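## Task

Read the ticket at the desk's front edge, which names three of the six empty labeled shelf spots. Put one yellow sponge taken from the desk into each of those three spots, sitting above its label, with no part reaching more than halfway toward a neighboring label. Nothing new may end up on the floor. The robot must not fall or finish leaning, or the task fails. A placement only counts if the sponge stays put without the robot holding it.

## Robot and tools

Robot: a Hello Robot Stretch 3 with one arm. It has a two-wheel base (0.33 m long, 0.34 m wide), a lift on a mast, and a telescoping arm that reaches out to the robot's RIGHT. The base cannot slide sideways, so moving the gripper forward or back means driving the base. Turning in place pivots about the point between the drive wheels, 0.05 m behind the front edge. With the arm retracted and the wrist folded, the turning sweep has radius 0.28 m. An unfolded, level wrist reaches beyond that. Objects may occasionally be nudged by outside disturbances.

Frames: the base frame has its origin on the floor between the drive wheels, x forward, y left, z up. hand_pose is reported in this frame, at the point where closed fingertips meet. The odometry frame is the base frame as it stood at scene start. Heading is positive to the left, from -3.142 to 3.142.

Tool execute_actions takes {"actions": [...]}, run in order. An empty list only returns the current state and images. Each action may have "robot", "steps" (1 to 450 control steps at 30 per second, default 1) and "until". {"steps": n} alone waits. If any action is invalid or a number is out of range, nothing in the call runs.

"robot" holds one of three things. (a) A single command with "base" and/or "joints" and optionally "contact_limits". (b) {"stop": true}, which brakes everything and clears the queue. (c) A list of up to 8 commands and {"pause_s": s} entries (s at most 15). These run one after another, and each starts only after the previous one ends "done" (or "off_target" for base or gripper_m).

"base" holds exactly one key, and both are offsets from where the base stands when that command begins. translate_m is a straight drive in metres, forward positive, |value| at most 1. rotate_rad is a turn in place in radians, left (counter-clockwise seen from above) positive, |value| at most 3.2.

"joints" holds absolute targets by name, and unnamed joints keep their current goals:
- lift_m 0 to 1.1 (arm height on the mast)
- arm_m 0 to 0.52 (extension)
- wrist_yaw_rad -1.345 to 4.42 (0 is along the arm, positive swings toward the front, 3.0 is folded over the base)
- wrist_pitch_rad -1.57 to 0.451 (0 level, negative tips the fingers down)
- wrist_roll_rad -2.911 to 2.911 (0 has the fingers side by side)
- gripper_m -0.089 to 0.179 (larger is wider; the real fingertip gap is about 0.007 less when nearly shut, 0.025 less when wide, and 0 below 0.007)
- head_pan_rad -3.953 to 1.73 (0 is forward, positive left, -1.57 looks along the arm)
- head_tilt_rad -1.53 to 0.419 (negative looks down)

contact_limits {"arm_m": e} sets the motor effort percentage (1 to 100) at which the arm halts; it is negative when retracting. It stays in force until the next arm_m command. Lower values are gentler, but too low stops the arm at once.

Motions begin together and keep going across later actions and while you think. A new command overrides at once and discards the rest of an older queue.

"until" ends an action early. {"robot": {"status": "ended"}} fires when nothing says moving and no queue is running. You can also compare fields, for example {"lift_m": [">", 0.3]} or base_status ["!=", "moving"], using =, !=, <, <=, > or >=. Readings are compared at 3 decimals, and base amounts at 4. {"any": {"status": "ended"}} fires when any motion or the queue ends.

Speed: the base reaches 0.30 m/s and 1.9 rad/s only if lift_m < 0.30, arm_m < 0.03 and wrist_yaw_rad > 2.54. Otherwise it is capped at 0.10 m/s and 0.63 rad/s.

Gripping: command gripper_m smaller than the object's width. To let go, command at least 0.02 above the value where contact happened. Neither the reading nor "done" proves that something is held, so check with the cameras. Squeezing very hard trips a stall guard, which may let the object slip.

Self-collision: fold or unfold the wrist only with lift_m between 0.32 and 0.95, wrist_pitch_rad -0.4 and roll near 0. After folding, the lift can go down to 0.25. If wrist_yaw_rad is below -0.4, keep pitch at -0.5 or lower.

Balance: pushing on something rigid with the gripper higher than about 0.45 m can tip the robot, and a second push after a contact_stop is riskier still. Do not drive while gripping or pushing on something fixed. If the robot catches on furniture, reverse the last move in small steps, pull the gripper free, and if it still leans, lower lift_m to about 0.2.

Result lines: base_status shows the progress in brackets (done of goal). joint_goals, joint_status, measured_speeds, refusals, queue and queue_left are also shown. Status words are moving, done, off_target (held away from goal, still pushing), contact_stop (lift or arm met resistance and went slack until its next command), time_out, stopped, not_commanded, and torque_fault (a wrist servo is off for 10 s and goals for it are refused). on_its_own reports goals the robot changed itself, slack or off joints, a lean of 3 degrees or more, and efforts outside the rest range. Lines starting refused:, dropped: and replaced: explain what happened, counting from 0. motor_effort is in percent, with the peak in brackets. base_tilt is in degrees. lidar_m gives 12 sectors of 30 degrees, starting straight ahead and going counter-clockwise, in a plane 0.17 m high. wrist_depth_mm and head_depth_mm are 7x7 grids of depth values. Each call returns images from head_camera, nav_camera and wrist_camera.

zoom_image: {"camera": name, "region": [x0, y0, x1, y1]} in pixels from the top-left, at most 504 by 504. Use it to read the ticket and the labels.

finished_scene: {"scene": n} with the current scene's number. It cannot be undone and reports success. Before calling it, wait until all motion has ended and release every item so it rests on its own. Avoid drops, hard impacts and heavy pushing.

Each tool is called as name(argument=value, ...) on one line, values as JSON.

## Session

execute_actions(actions=[{"robot":{"joints":{"head_tilt_rad":-0.6,"head_pan_rad":0.0}},"steps":60,"until":{"robot":{"status":"ended"}}}])

Scene clock: 0.90 s.
robot.base_odometry: x=+0.000 y=+0.000 heading=+0.000 (m, m, rad; robot's odometry frame)
robot.turned_by_wheels: +0.000 (rad since the last result)
robot.turned_by_imu: +0.000 (rad since the last result)
robot.base_tilt: forward=-0.5 right=-0.7 (deg)
robot.lidar_m: 1.87 1.65 1.65 1.92 2.57 2.91 2.44 2.10 2.10 1.34 1.01 1.03
robot.head_depth_mm: 1490 1598 1528 1069 1724 1512 1273 / 1603 1741 1829 1124 1801 1512 1280 / 1722 1883 2082 2156 1873 1518 1278 / 1865 2055 2278 2374 1882 1527 1279 / 1924 2083 2299 2370 1882 1529 1278 / 1763 1900 2054 2213 1889 1522 1295 / 1636 1733 1860 2027 1902 1526 1298
robot.base_status: not_commanded
robot.joint_positions: lift_m=+0.350 arm_m=-0.002 wrist_yaw_rad=+2.848 wrist_pitch_rad=-0.417 wrist_roll_rad=+0.018 gripper_m=+0.037 head_pan_rad=+0.004 head_tilt_rad=-0.592
robot.joint_goals: lift_m=+0.350 arm_m=-0.002 wrist_yaw_rad=+2.848 wrist_pitch_rad=-0.417 wrist_roll_rad=+0.018 gripper_m=+0.037 head_pan_rad=+0.000 head_tilt_rad=-0.600
robot.joint_status: lift_m=not_commanded arm_m=not_commanded wrist_yaw_rad=not_commanded wrist_pitch_rad=not_commanded wrist_roll_rad=not_commanded gripper_m=not_commanded head_pan_rad=done head_tilt_rad=done
robot.measured_speeds: translate_m=+0.000 rotate_rad=+0.000 lift_m=+0.000 arm_m=+0.000 wrist_yaw_rad=+0.000 wrist_pitch_rad=+0.000 wrist_roll_rad=+0.000 head_pan_rad=+0.000 head_tilt_rad=+0.000
robot: refusals=0 queue=done queue_left=0
robot.motor_effort: left_wheel=+0(0) right_wheel=-1(1) lift_m=+32(32) arm_m=-2(1) wrist_yaw_rad=+0(0) wrist_pitch_rad=+5(4) wrist_roll_rad=+0(0) gripper_m=+0(0) head_pan_rad=-1(4) head_tilt_rad=-4(39) (%)
robot.hand_pose: x=+0.0438 y=+0.0719 z=+0.3625 quat_wxyz=(+0.247, +0.712, +0.042, +0.656) (m; robot's base frame)
robot.wrist_depth_mm: - - - - - - - / - - - - - - - / - - - - - - - / 859 866 857 893 873 869 895 / 691 692 718 718 722 708 698 / 587 - - 587 607 593 598 / 504 493 523 508 499 513 514
pictures: head_camera (sideways: a quarter turn clockwise sets it upright), nav_camera (sideways: a quarter turn counterclockwise sets it upright), wrist_camera
Images, in order (width x height): head_camera 896x504, nav_camera 672x504, wrist_camera 644x364.

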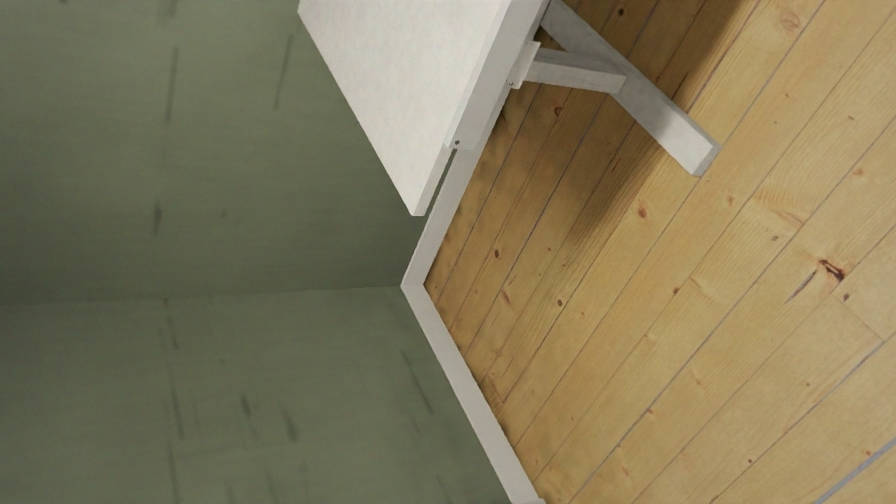

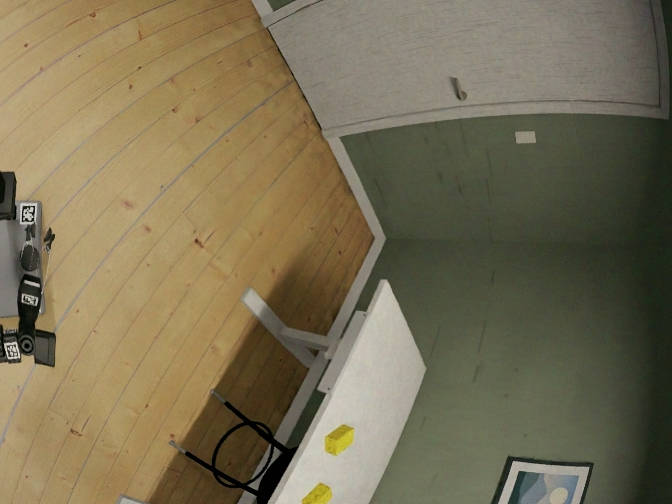

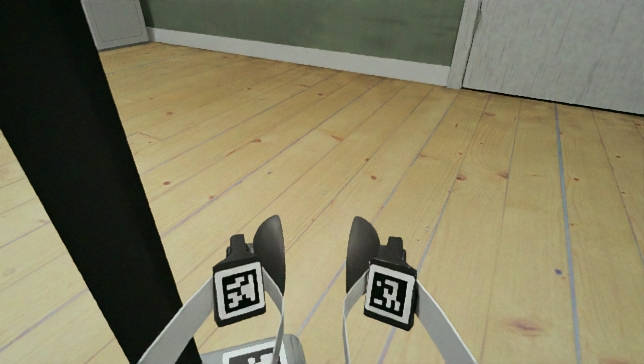

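execute_actions(actions=[{"robot":{"joints":{"head_pan_rad":-0.8,"head_tilt_rad":-0.4}},"steps":100,"until":{"robot":{"status":"ended"}}}])

execute_actions(actions=[{"robot":{"joints":{"head_pan_rad":-2.4,"head_tilt_rad":-0.4}},"steps":100,"until":{"robot":{"status":"ended"}}}])

execute_actions(actions=[{"robot":{"joints":{"head_pan_rad":-3.6,"head_tilt_rad":-0.4}},"steps":100,"until":{"robot":{"status":"ended"}}}])

Scene clock: 12.70 s.
robot.base_odometry: x=+0.000 y=+0.000 heading=+0.000 (m, m, rad; robot's odometry frame)
robot.turned_by_wheels: +0.000 (rad since the last result)
robot.turned_by_imu: +0.001 (rad since the last result)
robot.base_tilt: forward=-0.5 right=-0.7 (deg)
robot.lidar_m: 1.86 1.65 1.65 1.93 2.58 2.91 2.44 2.09 2.09 1.33 1.01 1.03
robot.head_depth_mm: 1417 1505 1616 1548 1019 1806 1448 / 1410 1490 1598 1560 1057 1747 1416 / 1395 1484 1587 1570 1067 1690 1454 / 1371 1487 1577 1586 1069 1643 1420 / 1356 1475 1576 1615 1031 1767 1463 / 1351 1461 1558 1614 1051 1770 1465 / 1368 1455 1546 1617 1094 1677 1473
robot.base_status: not_commanded
robot.joint_positions: lift_m=+0.350 arm_m=-0.002 wrist_yaw_rad=+2.848 wrist_pitch_rad=-0.417 wrist_roll_rad=+0.018 gripper_m=+0.037 head_pan_rad=-0.793 head_tilt_rad=-0.409
robot.joint_goals: lift_m=+0.350 arm_m=-0.002 wrist_yaw_rad=+2.848 wrist_pitch_rad=-0.417 wrist_roll_rad=+0.018 gripper_m=+0.037 head_pan_rad=-0.800 head_tilt_rad=-0.400
robot.joint_status: lift_m=not_commanded arm_m=not_commanded wrist_yaw_rad=not_commanded wrist_pitch_rad=not_commanded wrist_roll_rad=not_commanded gripper_m=not_commanded head_pan_rad=done head_tilt_rad=done
robot.measured_speeds: translate_m=+0.000 rotate_rad=+0.000 lift_m=+0.000 arm_m=+0.000 wrist_yaw_rad=+0.000 wrist_pitch_rad=+0.000 wrist_roll_rad=+0.000 head_pan_rad=+0.000 head_tilt_rad=+0.000
robot: refusals=0 queue=done queue_left=0
robot.motor_effort: left_wheel=+0(0) right_wheel=-1(1) lift_m=+32(32) arm_m=-1(0) wrist_yaw_rad=+0(0) wrist_pitch_rad=+4(5) wrist_roll_rad=+0(0) gripper_m=+0(0) head_pan_rad=-2(28) head_tilt_rad=+5(23) (%)
robot.hand_pose: x=+0.0438 y=+0.0719 z=+0.3625 quat_wxyz=(+0.247, +0.712, +0.042, +0.656) (m; robot's base frame)
robot.wrist_depth_mm: - - - - - - - / - - - - - - - / - - - - - - - / 825 865 861 867 868 891 884 / 703 704 721 713 716 703 708 / 584 - - 592 608 593 595 / 504 492 527 508 495 514 516
pictures: head_camera (sideways: a quarter turn clockwise sets it upright), nav_camera (sideways: a quarter turn counterclockwise sets it upright), wrist_camera
Images, in order (width x height): head_camera 896x504, nav_camera 672x504, wrist_camera 644x364.

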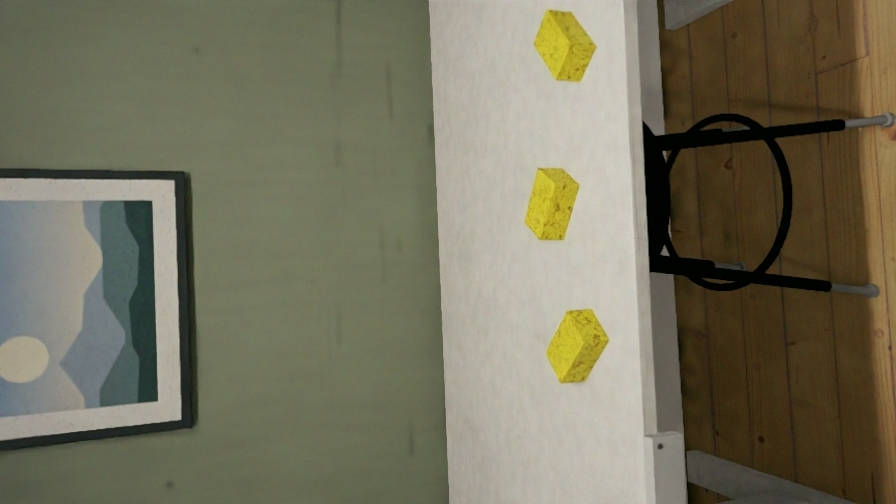

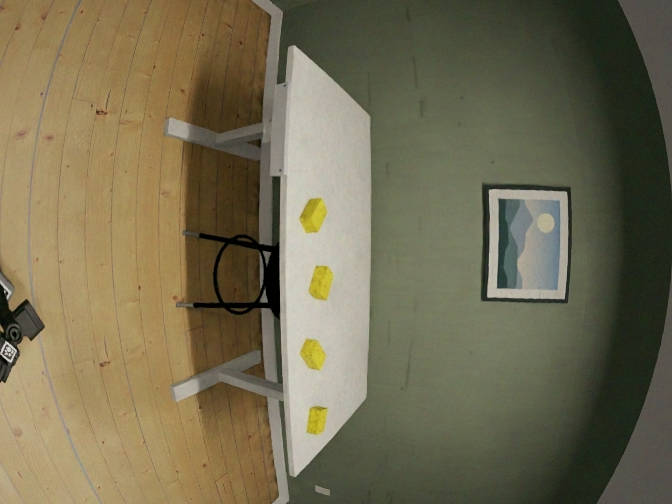

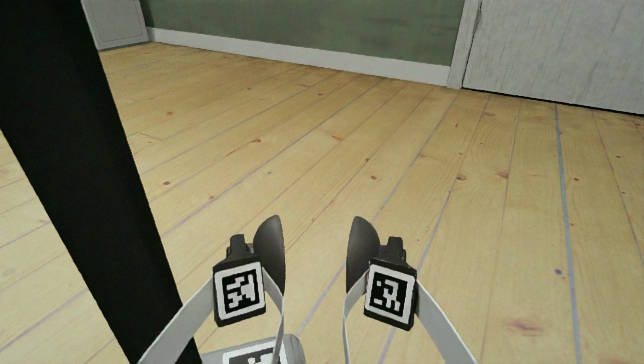

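Scene clock: 14.00 s.
robot.base_odometry: x=+0.000 y=+0.000 heading=+0.000 (m, m, rad; robot's odometry frame)
robot.turned_by_wheels: +0.000 (rad since the last result)
robot.turned_by_imu: +0.000 (rad since the last result)
robot.base_tilt: forward=-0.5 right=-0.8 (deg)
robot.lidar_m: 1.87 1.65 1.65 1.93 2.57 2.91 2.43 2.09 2.09 1.33 1.01 1.02
robot.head_depth_mm: 1868 1990 2134 2303 2375 1785 1439 / 1845 1980 2109 2279 2353 1797 1450 / 1838 1971 2091 2263 2318 1805 1448 / 1833 1920 2084 2206 2310 1820 1458 / 1815 1924 2049 2215 2313 1812 1461 / 1800 1902 2043 2170 2305 1821 1468 / 1779 1859 2015 2157 2287 1843 1466
robot.base_status: not_commanded
robot.joint_positions: lift_m=+0.350 arm_m=-0.002 wrist_yaw_rad=+2.848 wrist_pitch_rad=-0.417 wrist_roll_rad=+0.018 gripper_m=+0.037 head_pan_rad=-2.393 head_tilt_rad=-0.409
robot.joint_goals: lift_m=+0.350 arm_m=-0.002 wrist_yaw_rad=+2.848 wrist_pitch_rad=-0.417 wrist_roll_rad=+0.018 gripper_m=+0.037 head_pan_rad=-2.400 head_tilt_rad=-0.400
robot.joint_status: lift_m=not_commanded arm_m=not_commanded wrist_yaw_rad=not_commanded wrist_pitch_rad=not_commanded wrist_roll_rad=not_commanded gripper_m=not_commanded head_pan_rad=done head_tilt_rad=done
robot.measured_speeds: translate_m=+0.000 rotate_rad=+0.000 lift_m=+0.000 arm_m=+0.000 wrist_yaw_rad=+0.000 wrist_pitch_rad=+0.000 wrist_roll_rad=+0.000 head_pan_rad=+0.000 head_tilt_rad=+0.000
robot: refusals=0 queue=done queue_left=0
robot.motor_effort: left_wheel=-1(1) right_wheel=-1(1) lift_m=+32(32) arm_m=-1(1) wrist_yaw_rad=+0(0) wrist_pitch_rad=+5(5) wrist_roll_rad=+0(0) gripper_m=+0(1) head_pan_rad=-3(31) head_tilt_rad=+5(5) (%)
robot.hand_pose: x=+0.0438 y=+0.0719 z=+0.3625 quat_wxyz=(+0.247, +0.712, +0.042, +0.656) (m; robot's base frame)
robot.wrist_depth_mm: - - - - - - - / - - - - - - - / - - - - - - - / 854 873 862 863 878 848 883 / 689 698 718 708 721 714 717 / 583 - - 595 602 603 596 / 500 495 526 510 496 510 519
pictures: head_camera (sideways: a quarter turn clockwise sets it upright), nav_camera (sideways: a quarter turn counterclockwise sets it upright), wrist_camera
Images, in order (width x height): head_camera 896x504, nav_camera 672x504, wrist_camera 644x364.

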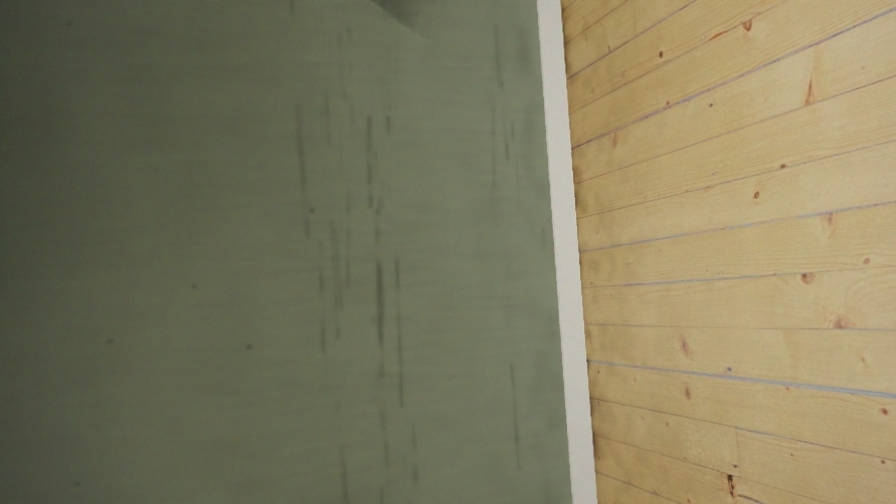

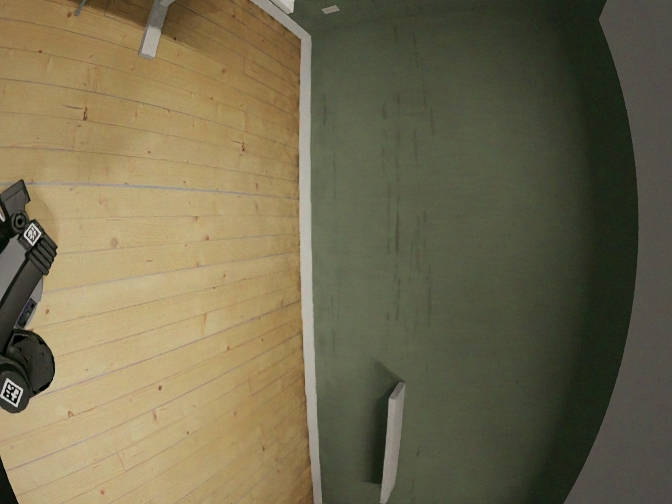

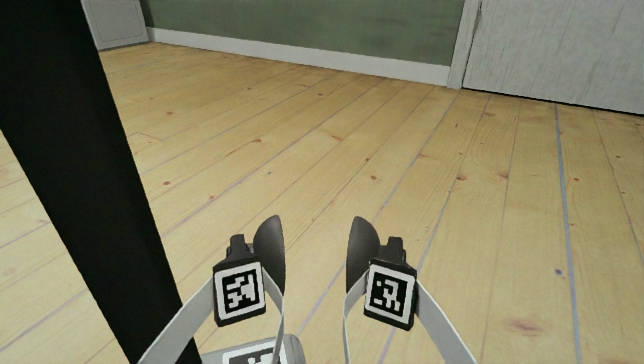

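Scene clock: 15.13 s.
robot.base_odometry: x=+0.000 y=+0.000 heading=+0.000 (m, m, rad; robot's odometry frame)
robot.turned_by_wheels: +0.000 (rad since the last result)
robot.turned_by_imu: +0.000 (rad since the last result)
robot.base_tilt: forward=-0.6 right=-0.8 (deg)
robot.lidar_m: 1.87 1.65 1.65 1.93 2.58 2.90 2.43 2.09 2.09 1.34 1.00 1.02
robot.head_depth_mm: 2603 2824 2996 3115 2384 1796 1452 / 2691 2843 3063 3208 2383 1799 1462 / 2794 2939 3080 3270 2382 1805 1451 / 2844 2991 3188 3328 2388 1811 1458 / 2934 3097 3260 3361 2429 1815 1466 / 3003 3246 3461 3593 2461 1819 1478 / 3068 3303 3472 3372 2457 1849 1476
robot.base_status: not_commanded
robot.joint_positions: lift_m=+0.350 arm_m=-0.002 wrist_yaw_rad=+2.848 wrist_pitch_rad=-0.417 wrist_roll_rad=+0.018 gripper_m=+0.037 head_pan_rad=-3.593 head_tilt_rad=-0.409
robot.joint_goals: lift_m=+0.350 arm_m=-0.002 wrist_yaw_rad=+2.848 wrist_pitch_rad=-0.417 wrist_roll_rad=+0.018 gripper_m=+0.037 head_pan_rad=-3.600 head_tilt_rad=-0.400
robot.joint_status: lift_m=not_commanded arm_m=not_commanded wrist_yaw_rad=not_commanded wrist_pitch_rad=not_commanded wrist_roll_rad=not_commanded gripper_m=not_commanded head_pan_rad=done head_tilt_rad=done
robot.measured_speeds: translate_m=+0.000 rotate_rad=+0.000 lift_m=+0.000 arm_m=+0.000 wrist_yaw_rad=+0.000 wrist_pitch_rad=+0.000 wrist_roll_rad=+0.000 head_pan_rad=+0.000 head_tilt_rad=+0.000
robot: refusals=0 queue=done queue_left=0
robot.motor_effort: left_wheel=+0(1) right_wheel=-1(1) lift_m=+32(32) arm_m=-1(1) wrist_yaw_rad=+0(0) wrist_pitch_rad=+5(5) wrist_roll_rad=+0(0) gripper_m=+0(1) head_pan_rad=-2(30) head_tilt_rad=+4(4) (%)
robot.hand_pose: x=+0.0438 y=+0.0719 z=+0.3625 quat_wxyz=(+0.247, +0.712, +0.042, +0.656) (m; robot's base frame)
robot.wrist_depth_mm: - - - - - - - / - - - - - - - / - - - - - - - / 853 858 869 852 870 879 888 / 689 695 718 712 726 706 715 / 582 - - 590 607 590 592 / 508 491 522 513 498 518 517
pictures: head_camera (sideways: a quarter turn clockwise sets it upright), nav_camera (sideways: a quarter turn counterclockwise sets it upright), wrist_camera
Images, in order (width x height): head_camera 896x504, nav_camera 672x504, wrist_camera 644x364.

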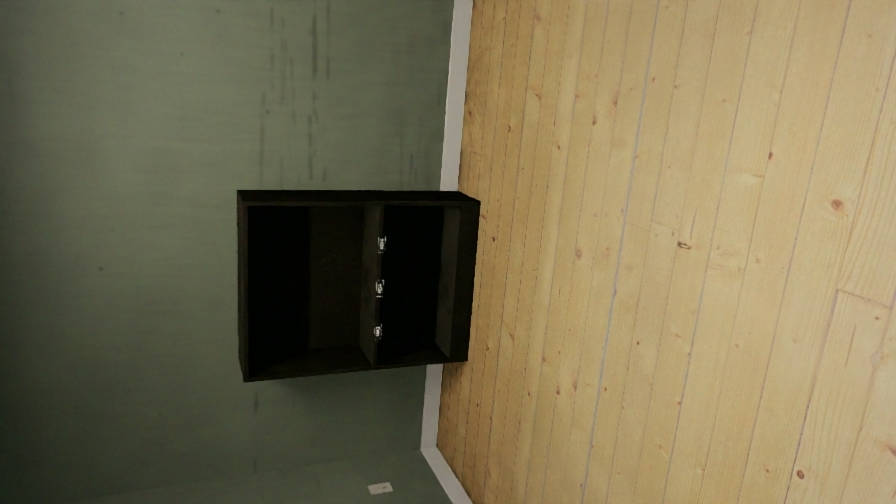

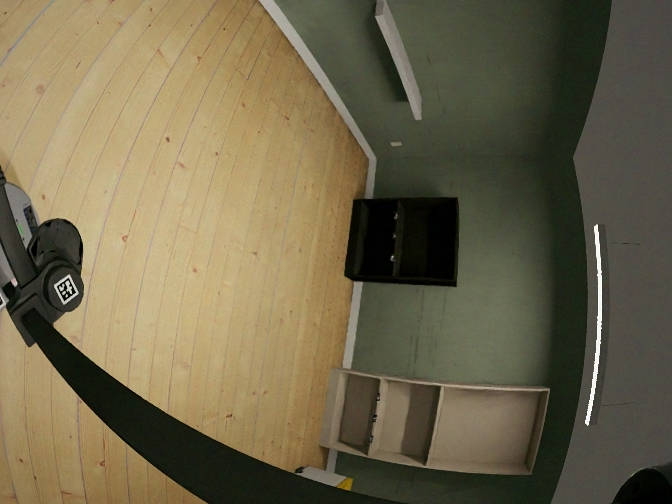

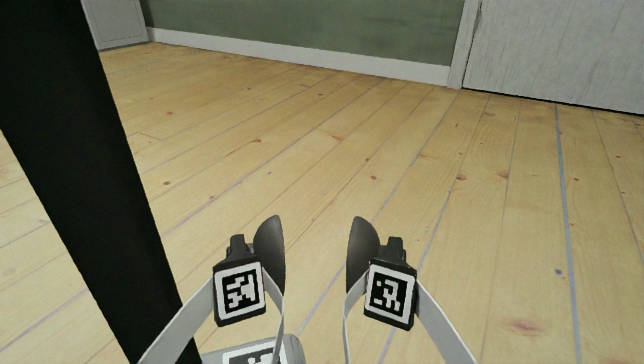

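execute_actions(actions=[{"robot":[{"base":{"rotate_rad":0.79},"joints":{"lift_m":0.47,"head_pan_rad":-1.2,"head_tilt_rad":-0.7}},{"base":{"translate_m":0.4},"joints":{"wrist_yaw_rad":0,"wrist_pitch_rad":-0.4}},{"joints":{"wrist_pitch_rad":0.05,"gripper_m":0.12}}],"steps":450,"until":{"robot":{"status":"ended"}}}])

Scene clock: 30.77 s.
robot.base_odometry: x=+0.282 y=+0.284 heading=+0.790 (m, m, rad; robot's odometry frame)
robot.turned_by_wheels: +0.790 (rad since the last result)
robot.turned_by_imu: +0.787 (rad since the last result)
robot.base_tilt: forward=-0.6 right=-0.8 (deg)
robot.lidar_m: 1.25 1.32 1.80 2.86 3.13 2.59 2.49 2.30 1.08 1.18 1.68 1.30
robot.head_depth_mm: 1344 1492 1220 958 1688 1406 1219 / 1386 1508 1225 996 1639 1409 1217 / 1422 1577 1230 1908 1648 1412 1203 / 1466 1642 1849 2024 1696 1417 1219 / 1526 1701 1910 2067 1711 1425 1221 / 1565 1764 1987 2118 1720 1425 1235 / 1619 1822 2037 2064 1702 1433 1228
robot.base_status: done (translate_m +0.4000 of +0.4000)
robot.joint_positions: lift_m=+0.470 arm_m=-0.002 wrist_yaw_rad=+0.002 wrist_pitch_rad=+0.023 wrist_roll_rad=+0.018 gripper_m=+0.120 head_pan_rad=-1.207 head_tilt_rad=-0.691
robot.joint_goals: lift_m=+0.470 arm_m=-0.002 wrist_yaw_rad=+0.000 wrist_pitch_rad=+0.050 wrist_roll_rad=+0.018 gripper_m=+0.120 head_pan_rad=-1.200 head_tilt_rad=-0.700
robot.joint_status: lift_m=done arm_m=not_commanded wrist_yaw_rad=done wrist_pitch_rad=done wrist_roll_rad=not_commanded gripper_m=done head_pan_rad=done head_tilt_rad=done
robot.measured_speeds: translate_m=+0.000 rotate_rad=+0.000 lift_m=+0.000 arm_m=+0.000 wrist_yaw_rad=+0.000 wrist_pitch_rad=+0.000 wrist_roll_rad=+0.000 head_pan_rad=+0.000 head_tilt_rad=+0.000
robot: refusals=0 queue=done queue_left=0
robot.motor_effort: left_wheel=-3(7) right_wheel=+1(2) lift_m=+41(43) arm_m=-1(1) wrist_yaw_rad=-2(2) wrist_pitch_rad=+9(9) wrist_roll_rad=+0(0) gripper_m=-1(81) head_pan_rad=+1(32) head_tilt_rad=-4(28) (%)
robot.hand_pose: x=-0.0209 y=-0.3997 z=+0.5902 quat_wxyz=(+0.701, -0.007, -0.713, +0.009) (m; robot's base frame)
robot.wrist_depth_mm: - - - - - - - / - - - - - - - / - - - 564 855 852 852 / - - - - - 911 - / - - - - - - - / - - - - - - - / - - - - - - -
pictures: head_camera (sideways: a quarter turn clockwise sets it upright), nav_camera (sideways: a quarter turn counterclockwise sets it upright), wrist_camera
Images, in order (width x height): head_camera 896x504, nav_camera 672x504, wrist_camera 644x364.

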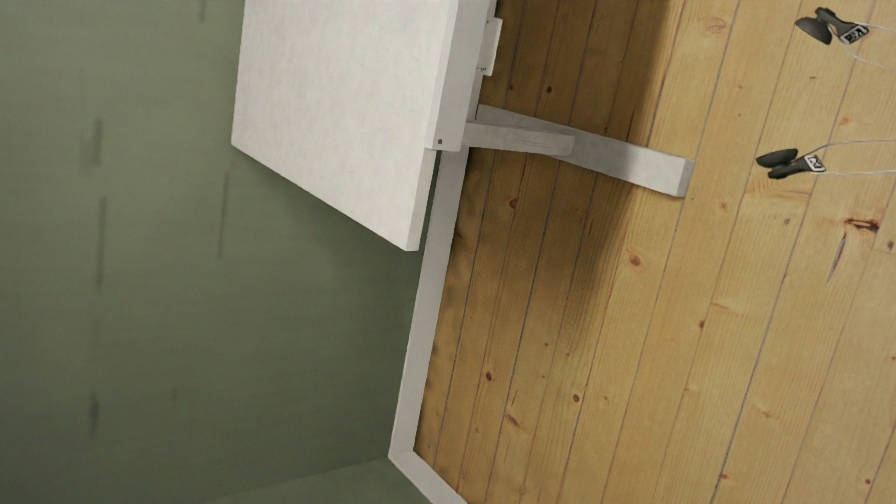

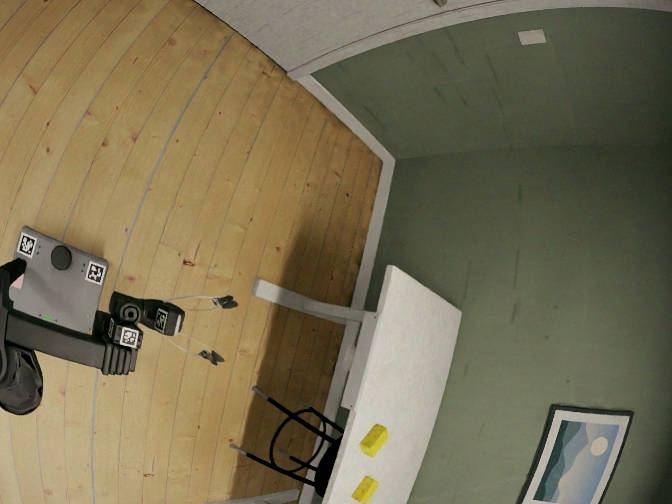

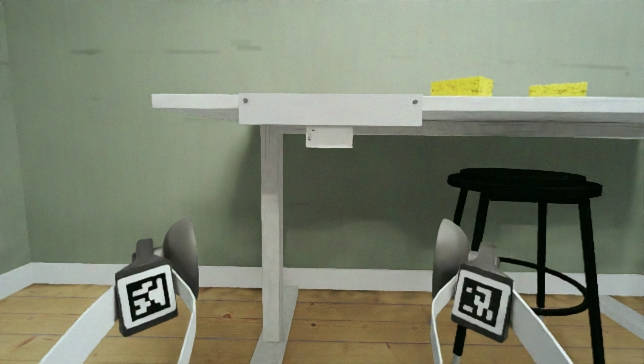

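execute_actions(actions=[{"robot":[{"base":{"rotate_rad":0.5}},{"base":{"translate_m":-0.42}},{"base":{"rotate_rad":-0.5}},{"base":{"translate_m":0.35},"joints":{"arm_m":0.12,"lift_m":0.48}}],"steps":450,"until":{"robot":{"status":"ended"}}}])

Scene clock: 50.13 s.
robot.base_odometry: x=+0.411 y=+0.129 heading=+0.790 (m, m, rad; robot's odometry frame)
robot.turned_by_wheels: +0.000 (rad since the last result)
robot.turned_by_imu: +0.003 (rad since the last result)
robot.base_tilt: forward=-0.6 right=-0.7 (deg)
robot.lidar_m: 1.27 1.31 1.83 3.05 3.20 2.56 2.48 1.42 0.89 0.98 1.47 1.32
robot.head_depth_mm: 1170 1289 1222 925 809 1426 1218 / 1202 1336 1222 922 814 1410 - / 1246 1379 1223 928 1462 1383 1215 / 1283 1428 1594 934 1699 1418 1217 / 1321 1487 1674 1889 1696 1419 1218 / 1365 1531 1727 1985 1707 1429 1226 / 1411 1588 1837 2033 1704 1426 1223
robot.base_status: done (translate_m +0.3500 of +0.3500)
robot.joint_positions: lift_m=+0.480 arm_m=+0.120 wrist_yaw_rad=+0.001 wrist_pitch_rad=+0.025 wrist_roll_rad=+0.018 gripper_m=+0.120 head_pan_rad=-1.207 head_tilt_rad=-0.691
robot.joint_goals: lift_m=+0.480 arm_m=+0.120 wrist_yaw_rad=+0.000 wrist_pitch_rad=+0.050 wrist_roll_rad=+0.018 gripper_m=+0.120 head_pan_rad=-1.200 head_tilt_rad=-0.700
robot.joint_status: lift_m=done arm_m=done wrist_yaw_rad=done wrist_pitch_rad=done wrist_roll_rad=not_commanded gripper_m=done head_pan_rad=done head_tilt_rad=done
robot.measured_speeds: translate_m=+0.000 rotate_rad=+0.000 lift_m=+0.000 arm_m=+0.000 wrist_yaw_rad=+0.000 wrist_pitch_rad=+0.000 wrist_roll_rad=+0.000 head_pan_rad=+0.000 head_tilt_rad=+0.000
robot: refusals=0 queue=done queue_left=0
robot.motor_effort: left_wheel=+1(6) right_wheel=-3(4) lift_m=+41(42) arm_m=+3(7) wrist_yaw_rad=-1(1) wrist_pitch_rad=+9(9) wrist_roll_rad=+0(0) gripper_m=+0(1) head_pan_rad=+2(2) head_tilt_rad=-5(5) (%)
robot.hand_pose: x=-0.0212 y=-0.5214 z=+0.6005 quat_wxyz=(+0.701, -0.008, -0.713, +0.009) (m; robot's base frame)
robot.wrist_depth_mm: - - - - - 987 939 / 263 242 239 236 233 233 248 / - - 253 251 555 548 547 / - - 630 - - - - / - - - - - - 483 / - - - - - - - / - - - - - - -
pictures: head_camera (sideways: a quarter turn clockwise sets it upright), nav_camera (sideways: a quarter turn counterclockwise sets it upright), wrist_camera
Images, in order (width x height): head_camera 896x504, nav_camera 672x504, wrist_camera 644x364.

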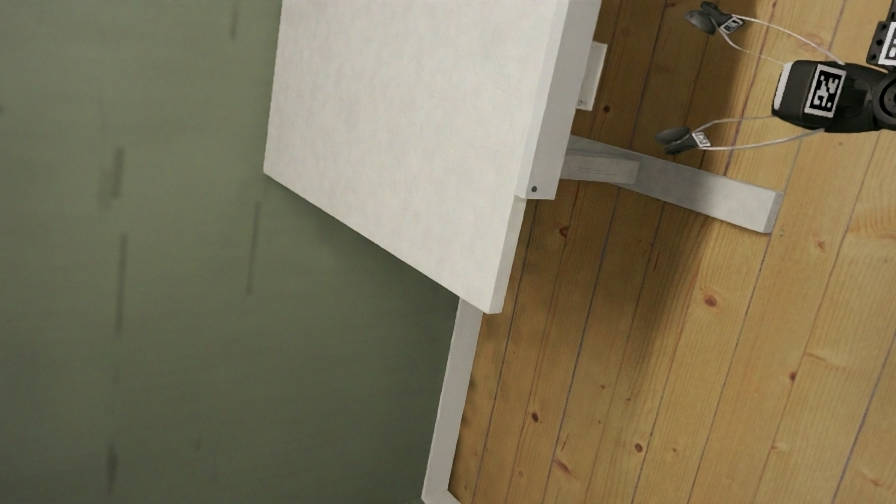

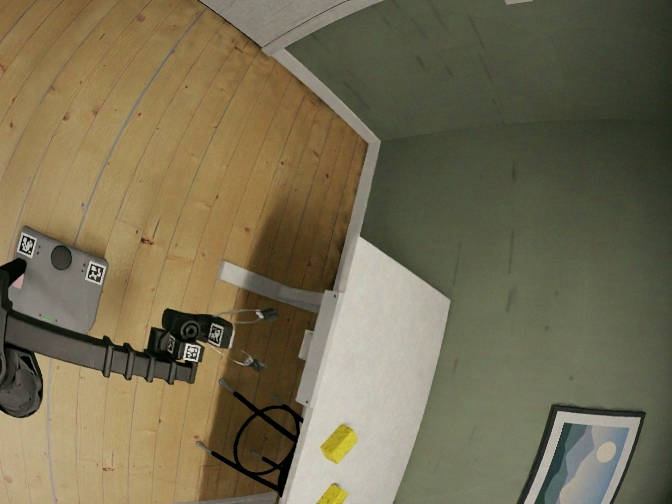

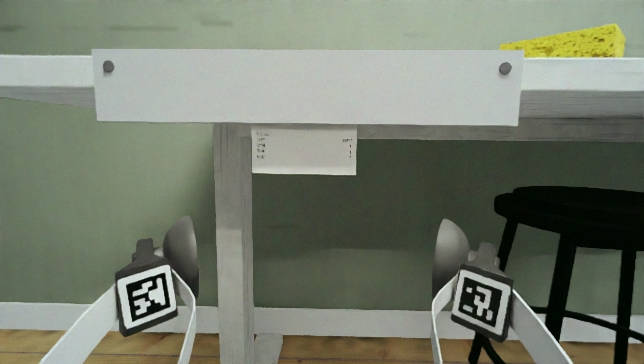

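execute_actions(actions=[{"robot":{"joints":{"arm_m":0.21,"lift_m":0.5}},"steps":150,"until":{"robot":{"status":"ended"}}}])

zoom_image(camera="wrist_camera", region=[180,60,420,200])

Scene clock: 54.30 s.
robot.base_odometry: x=+0.411 y=+0.129 heading=+0.790 (m, m, rad; robot's odometry frame)
robot.turned_by_wheels: +0.000 (rad since the last result)
robot.turned_by_imu: +0.001 (rad since the last result)
robot.base_tilt: forward=-0.5 right=-0.8 (deg)
robot.lidar_m: 1.27 1.31 1.83 3.07 3.20 2.56 2.47 1.42 0.89 0.98 1.47 1.32
robot.head_depth_mm: 1171 1287 1220 924 784 1440 - / 1211 1330 1221 925 809 1471 1180 / 1250 1381 1234 931 1459 1390 1218 / 1273 1426 1595 931 1690 1430 1219 / 1317 1482 1666 1881 1704 1421 1218 / 1361 1535 1748 1976 1712 1421 1221 / 1413 1595 1823 2029 1710 1428 1221
robot.base_status: done (translate_m +0.3500 of +0.3500)
robot.joint_positions: lift_m=+0.500 arm_m=+0.210 wrist_yaw_rad=+0.001 wrist_pitch_rad=+0.025 wrist_roll_rad=+0.018 gripper_m=+0.120 head_pan_rad=-1.207 head_tilt_rad=-0.691
robot.joint_goals: lift_m=+0.500 arm_m=+0.210 wrist_yaw_rad=+0.000 wrist_pitch_rad=+0.050 wrist_roll_rad=+0.018 gripper_m=+0.120 head_pan_rad=-1.200 head_tilt_rad=-0.700
robot.joint_status: lift_m=done arm_m=done wrist_yaw_rad=done wrist_pitch_rad=done wrist_roll_rad=not_commanded gripper_m=done head_pan_rad=done head_tilt_rad=done
robot.measured_speeds: translate_m=+0.000 rotate_rad=+0.000 lift_m=+0.000 arm_m=+0.000 wrist_yaw_rad=+0.000 wrist_pitch_rad=+0.000 wrist_roll_rad=+0.000 head_pan_rad=+0.000 head_tilt_rad=+0.000
robot: refusals=0 queue=done queue_left=0
robot.motor_effort: left_wheel=+1(2) right_wheel=-3(3) lift_m=+41(42) arm_m=+3(5) wrist_yaw_rad=+0(1) wrist_pitch_rad=+9(9) wrist_roll_rad=+0(0) gripper_m=+0(0) head_pan_rad=+2(2) head_tilt_rad=-5(5) (%)
robot.hand_pose: x=-0.0212 y=-0.6114 z=+0.6206 quat_wxyz=(+0.701, -0.008, -0.713, +0.009) (m; robot's base frame)
robot.wrist_depth_mm: 899 891 887 896 875 881 873 / 154 153 152 151 149 148 146 / 158 156 155 153 152 150 149 / 970 966 168 166 958 948 936 / - - 530 963 956 954 459 / - - - - - - - / - - 631 - - - -
pictures: head_camera (sideways: a quarter turn clockwise sets it upright), nav_camera (sideways: a quarter turn counterclockwise sets it upright), wrist_camera
Images, in order (width x height): head_camera 896x504, nav_camera 672x504, wrist_camera 644x364.

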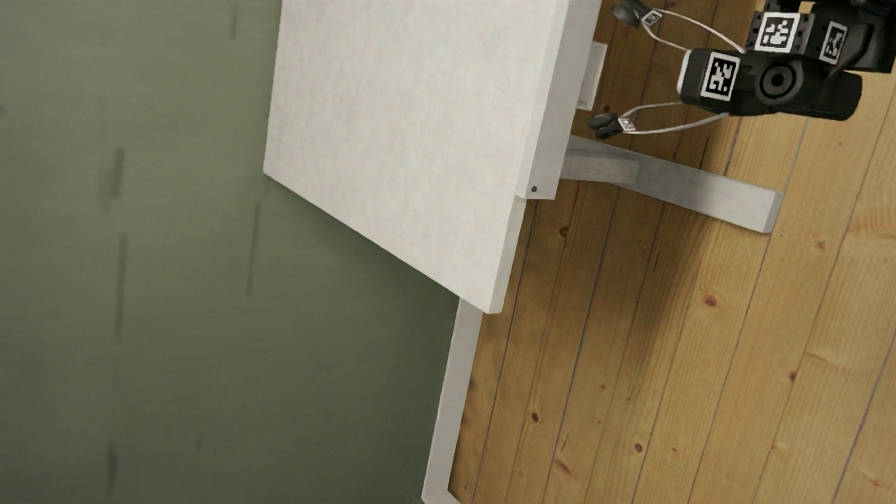

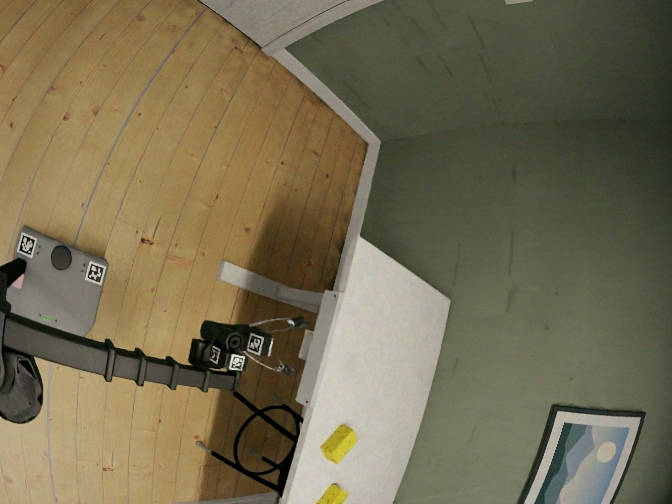

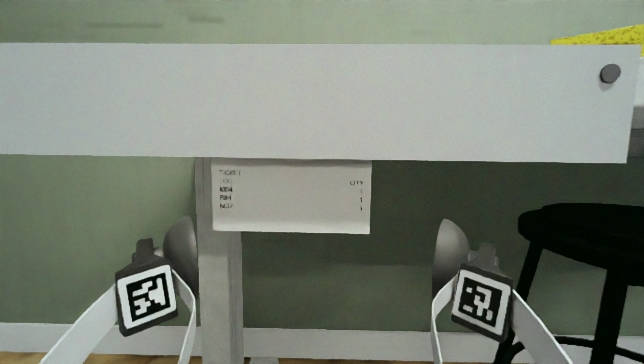

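Region (180, 60, 420, 200) of wrist_camera's 644x364 image, scaled by 2.100; it fills the top 294 rows of this view, and the rest is white.

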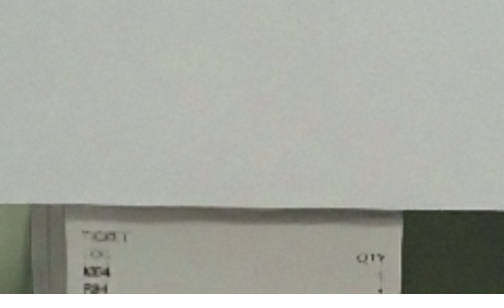

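zoom_image(camera="wrist_camera", region=[205,160,295,220])

Region (205, 160, 295, 220) of wrist_camera's 644x364 image, scaled by 5.600.

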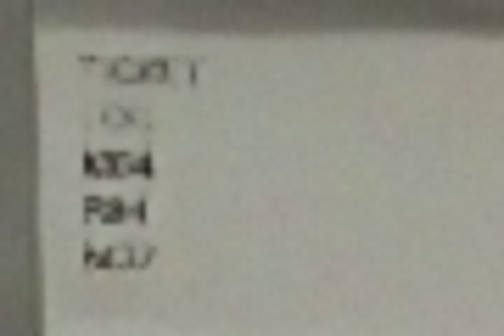

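execute_actions(actions=[{"robot":{"base":{"translate_m":0.03},"joints":{"arm_m":0.275,"gripper_m":0.16}},"steps":150,"until":{"robot":{"status":"ended"}}}])

zoom_image(camera="wrist_camera", region=[220,150,400,270])

Scene clock: 59.67 s.
robot.base_odometry: x=+0.433 y=+0.150 heading=+0.790 (m, m, rad; robot's odometry frame)
robot.turned_by_wheels: +0.000 (rad since the last result)
robot.turned_by_imu: +0.001 (rad since the last result)
robot.base_tilt: forward=-0.5 right=-0.8 (deg)
robot.lidar_m: 1.24 1.28 1.79 3.07 3.21 2.60 2.50 1.44 0.90 0.98 1.47 1.29
robot.head_depth_mm: 1170 1301 1222 924 786 - 1179 / 1215 1339 1222 925 811 1408 1213 / 1238 1376 1283 928 1557 1385 1219 / 1277 1426 1612 966 1692 1419 1215 / 1318 1485 1673 1925 1700 1427 1217 / 1361 1529 1742 1973 1714 1426 1217 / 1416 1591 1817 2041 1702 1422 1222
robot.base_status: done (translate_m +0.0300 of +0.0300)
robot.joint_positions: lift_m=+0.500 arm_m=+0.275 wrist_yaw_rad=+0.001 wrist_pitch_rad=+0.025 wrist_roll_rad=+0.018 gripper_m=+0.160 head_pan_rad=-1.207 head_tilt_rad=-0.691
robot.joint_goals: lift_m=+0.500 arm_m=+0.275 wrist_yaw_rad=+0.000 wrist_pitch_rad=+0.050 wrist_roll_rad=+0.018 gripper_m=+0.160 head_pan_rad=-1.200 head_tilt_rad=-0.700
robot.joint_status: lift_m=done arm_m=done wrist_yaw_rad=done wrist_pitch_rad=done wrist_roll_rad=not_commanded gripper_m=done head_pan_rad=done head_tilt_rad=done
robot.measured_speeds: translate_m=+0.000 rotate_rad=+0.000 lift_m=+0.000 arm_m=+0.000 wrist_yaw_rad=+0.000 wrist_pitch_rad=+0.000 wrist_roll_rad=+0.000 head_pan_rad=+0.000 head_tilt_rad=+0.000
robot: refusals=0 queue=done queue_left=0
robot.motor_effort: left_wheel=+1(5) right_wheel=-3(5) lift_m=+41(41) arm_m=+2(4) wrist_yaw_rad=+0(2) wrist_pitch_rad=+9(8) wrist_roll_rad=+0(0) gripper_m=-1(84) head_pan_rad=+3(2) head_tilt_rad=-5(5) (%)
robot.hand_pose: x=-0.0213 y=-0.6764 z=+0.6206 quat_wxyz=(+0.701, -0.008, -0.713, +0.009) (m; robot's base frame)
robot.wrist_depth_mm: 89 88 88 87 86 85 84 / 91 90 89 89 88 87 86 / 93 92 91 90 89 88 88 / 911 902 102 101 100 100 880 / 912 928 455 103 102 102 481 / 934 938 479 105 104 103 927 / 952 954 931 944 934 926 913
pictures: head_camera (sideways: a quarter turn clockwise sets it upright), nav_camera (sideways: a quarter turn counterclockwise sets it upright), wrist_camera
Images, in order (width x height): head_camera 896x504, nav_camera 672x504, wrist_camera 644x364.

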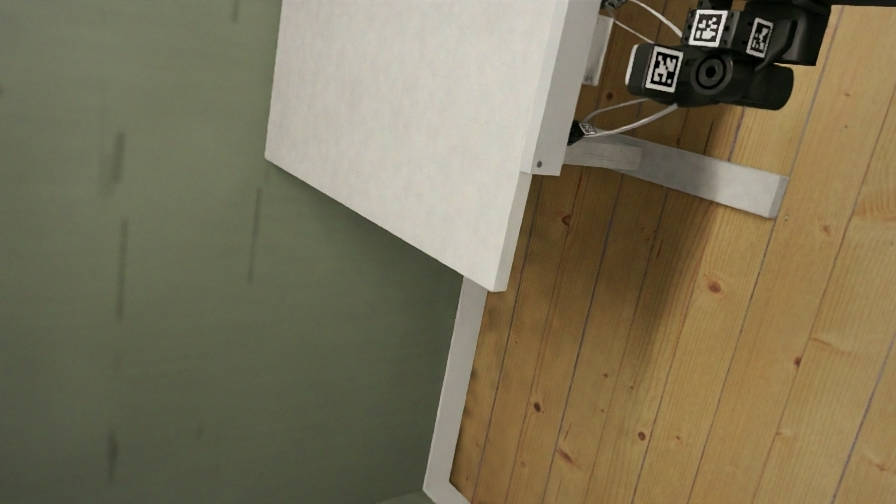

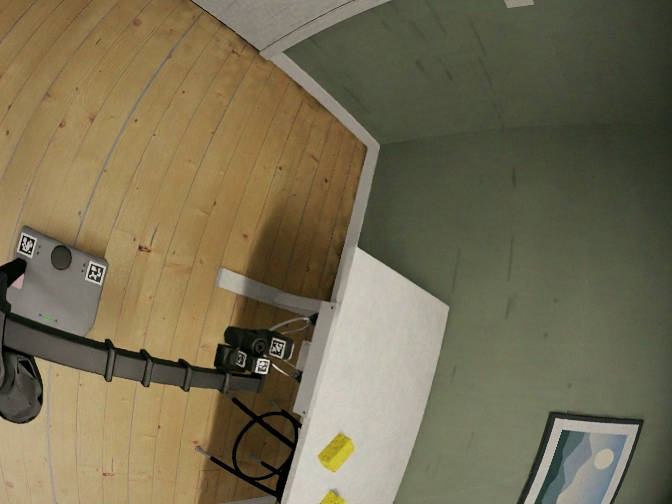

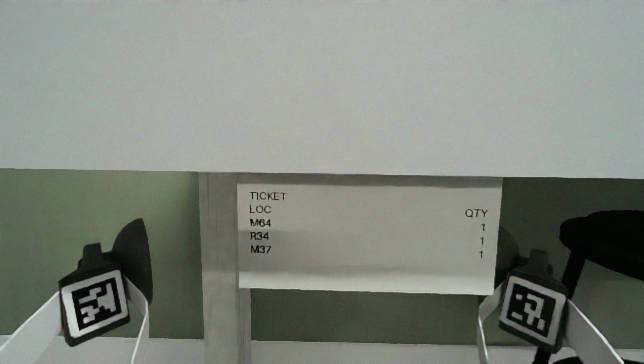

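Region (220, 150, 400, 270) of wrist_camera's 644x364 image, scaled by 2.800.

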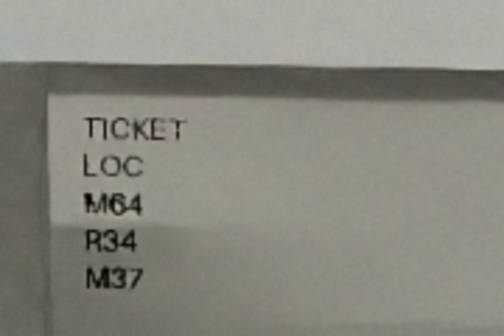

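execute_actions(actions=[{"robot":[{"joints":{"arm_m":0.0}},{"base":{"translate_m":-0.24},"joints":{"lift_m":0.7,"wrist_pitch_rad":0.0,"gripper_m":0.15,"head_pan_rad":-1.57,"head_tilt_rad":-0.8}},{"joints":{"arm_m":0.15}}],"steps":450,"until":{"robot":{"status":"ended"}}}])

Scene clock: 71.50 s.
robot.base_odometry: x=+0.264 y=-0.020 heading=+0.790 (m, m, rad; robot's odometry frame)
robot.turned_by_wheels: +0.000 (rad since the last result)
robot.turned_by_imu: +0.000 (rad since the last result)
robot.base_tilt: forward=-0.3 right=-0.8 (deg)
robot.lidar_m: 1.48 1.52 2.13 3.05 3.20 2.35 2.26 2.02 0.88 0.83 1.03 1.53
robot.head_depth_mm: 1255 1344 1019 893 1524 1365 - / 1253 1342 1030 893 1641 - 1174 / 1245 1335 1025 868 - 1284 1173 / 1236 1331 1031 856 - 1306 1171 / 1241 1320 1028 877 1560 1337 1175 / 1227 1321 1034 851 1528 1353 1174 / 1220 1319 1037 846 1531 1317 1176
robot.base_status: done (translate_m -0.2400 of -0.2400)
robot.joint_positions: lift_m=+0.700 arm_m=+0.150 wrist_yaw_rad=+0.000 wrist_pitch_rad=-0.016 wrist_roll_rad=+0.018 gripper_m=+0.150 head_pan_rad=-1.563 head_tilt_rad=-0.790
robot.joint_goals: lift_m=+0.700 arm_m=+0.150 wrist_yaw_rad=+0.000 wrist_pitch_rad=+0.000 wrist_roll_rad=+0.018 gripper_m=+0.150 head_pan_rad=-1.570 head_tilt_rad=-0.800
robot.joint_status: lift_m=done arm_m=done wrist_yaw_rad=done wrist_pitch_rad=done wrist_roll_rad=not_commanded gripper_m=done head_pan_rad=done head_tilt_rad=done
robot.measured_speeds: translate_m=+0.000 rotate_rad=+0.000 lift_m=+0.000 arm_m=+0.000 wrist_yaw_rad=+0.000 wrist_pitch_rad=+0.000 wrist_roll_rad=+0.000 head_pan_rad=+0.000 head_tilt_rad=+0.000
robot: refusals=0 queue=done queue_left=0
robot.motor_effort: left_wheel=+1(3) right_wheel=-3(5) lift_m=+41(43) arm_m=+3(3) wrist_yaw_rad=+1(1) wrist_pitch_rad=+6(8) wrist_roll_rad=+0(0) gripper_m=+0(50) head_pan_rad=-2(21) head_tilt_rad=-5(18) (%)
robot.hand_pose: x=-0.0214 y=-0.5504 z=+0.8100 quat_wxyz=(+0.701, +0.006, -0.713, -0.006) (m; robot's base frame)
robot.wrist_depth_mm: 957 943 943 944 940 923 930 / - 970 965 952 967 956 951 / - - - - - - - / - 838 850 867 898 916 922 / 455 503 461 378 436 405 446 / 324 - 318 320 321 - 328 / 240 241 255 255 252 249 248
pictures: head_camera (sideways: a quarter turn clockwise sets it upright), nav_camera (sideways: a quarter turn counterclockwise sets it upright), wrist_camera
Images, in order (width x height): head_camera 896x504, nav_camera 672x504, wrist_camera 644x364.

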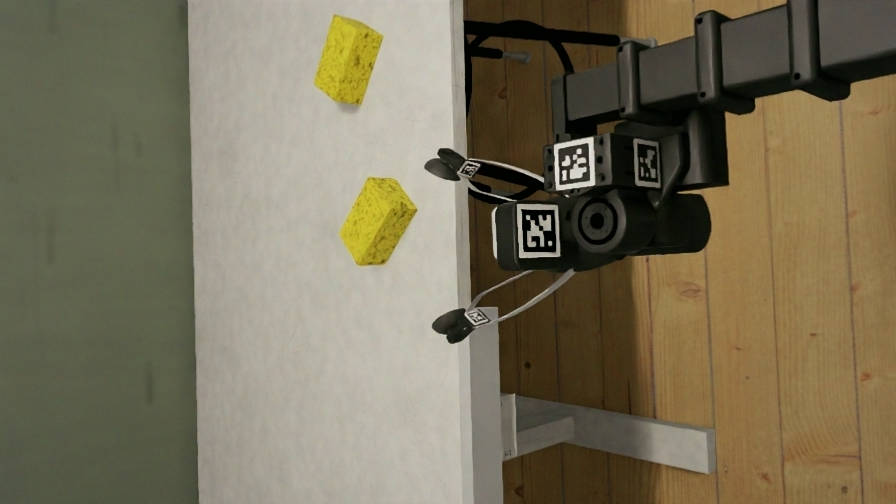

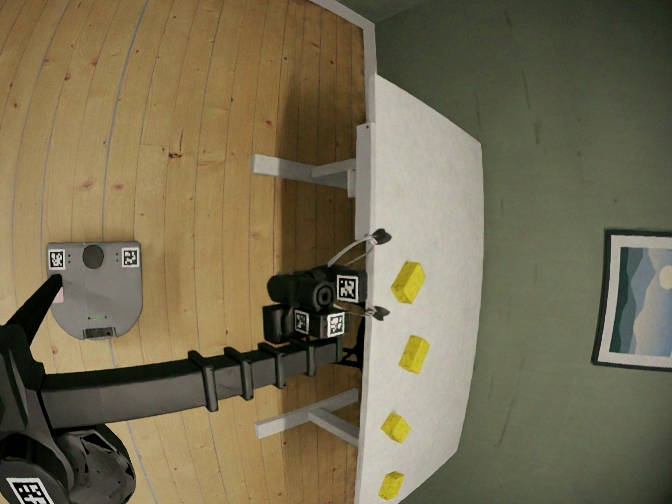

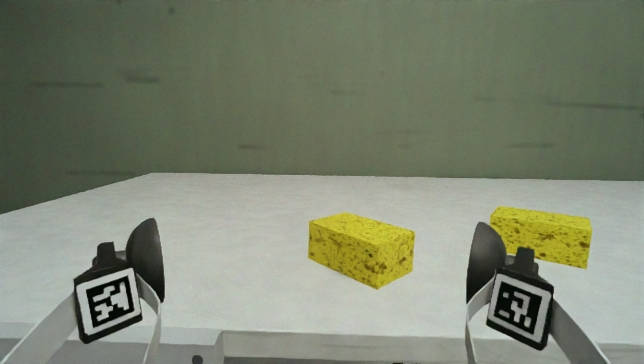

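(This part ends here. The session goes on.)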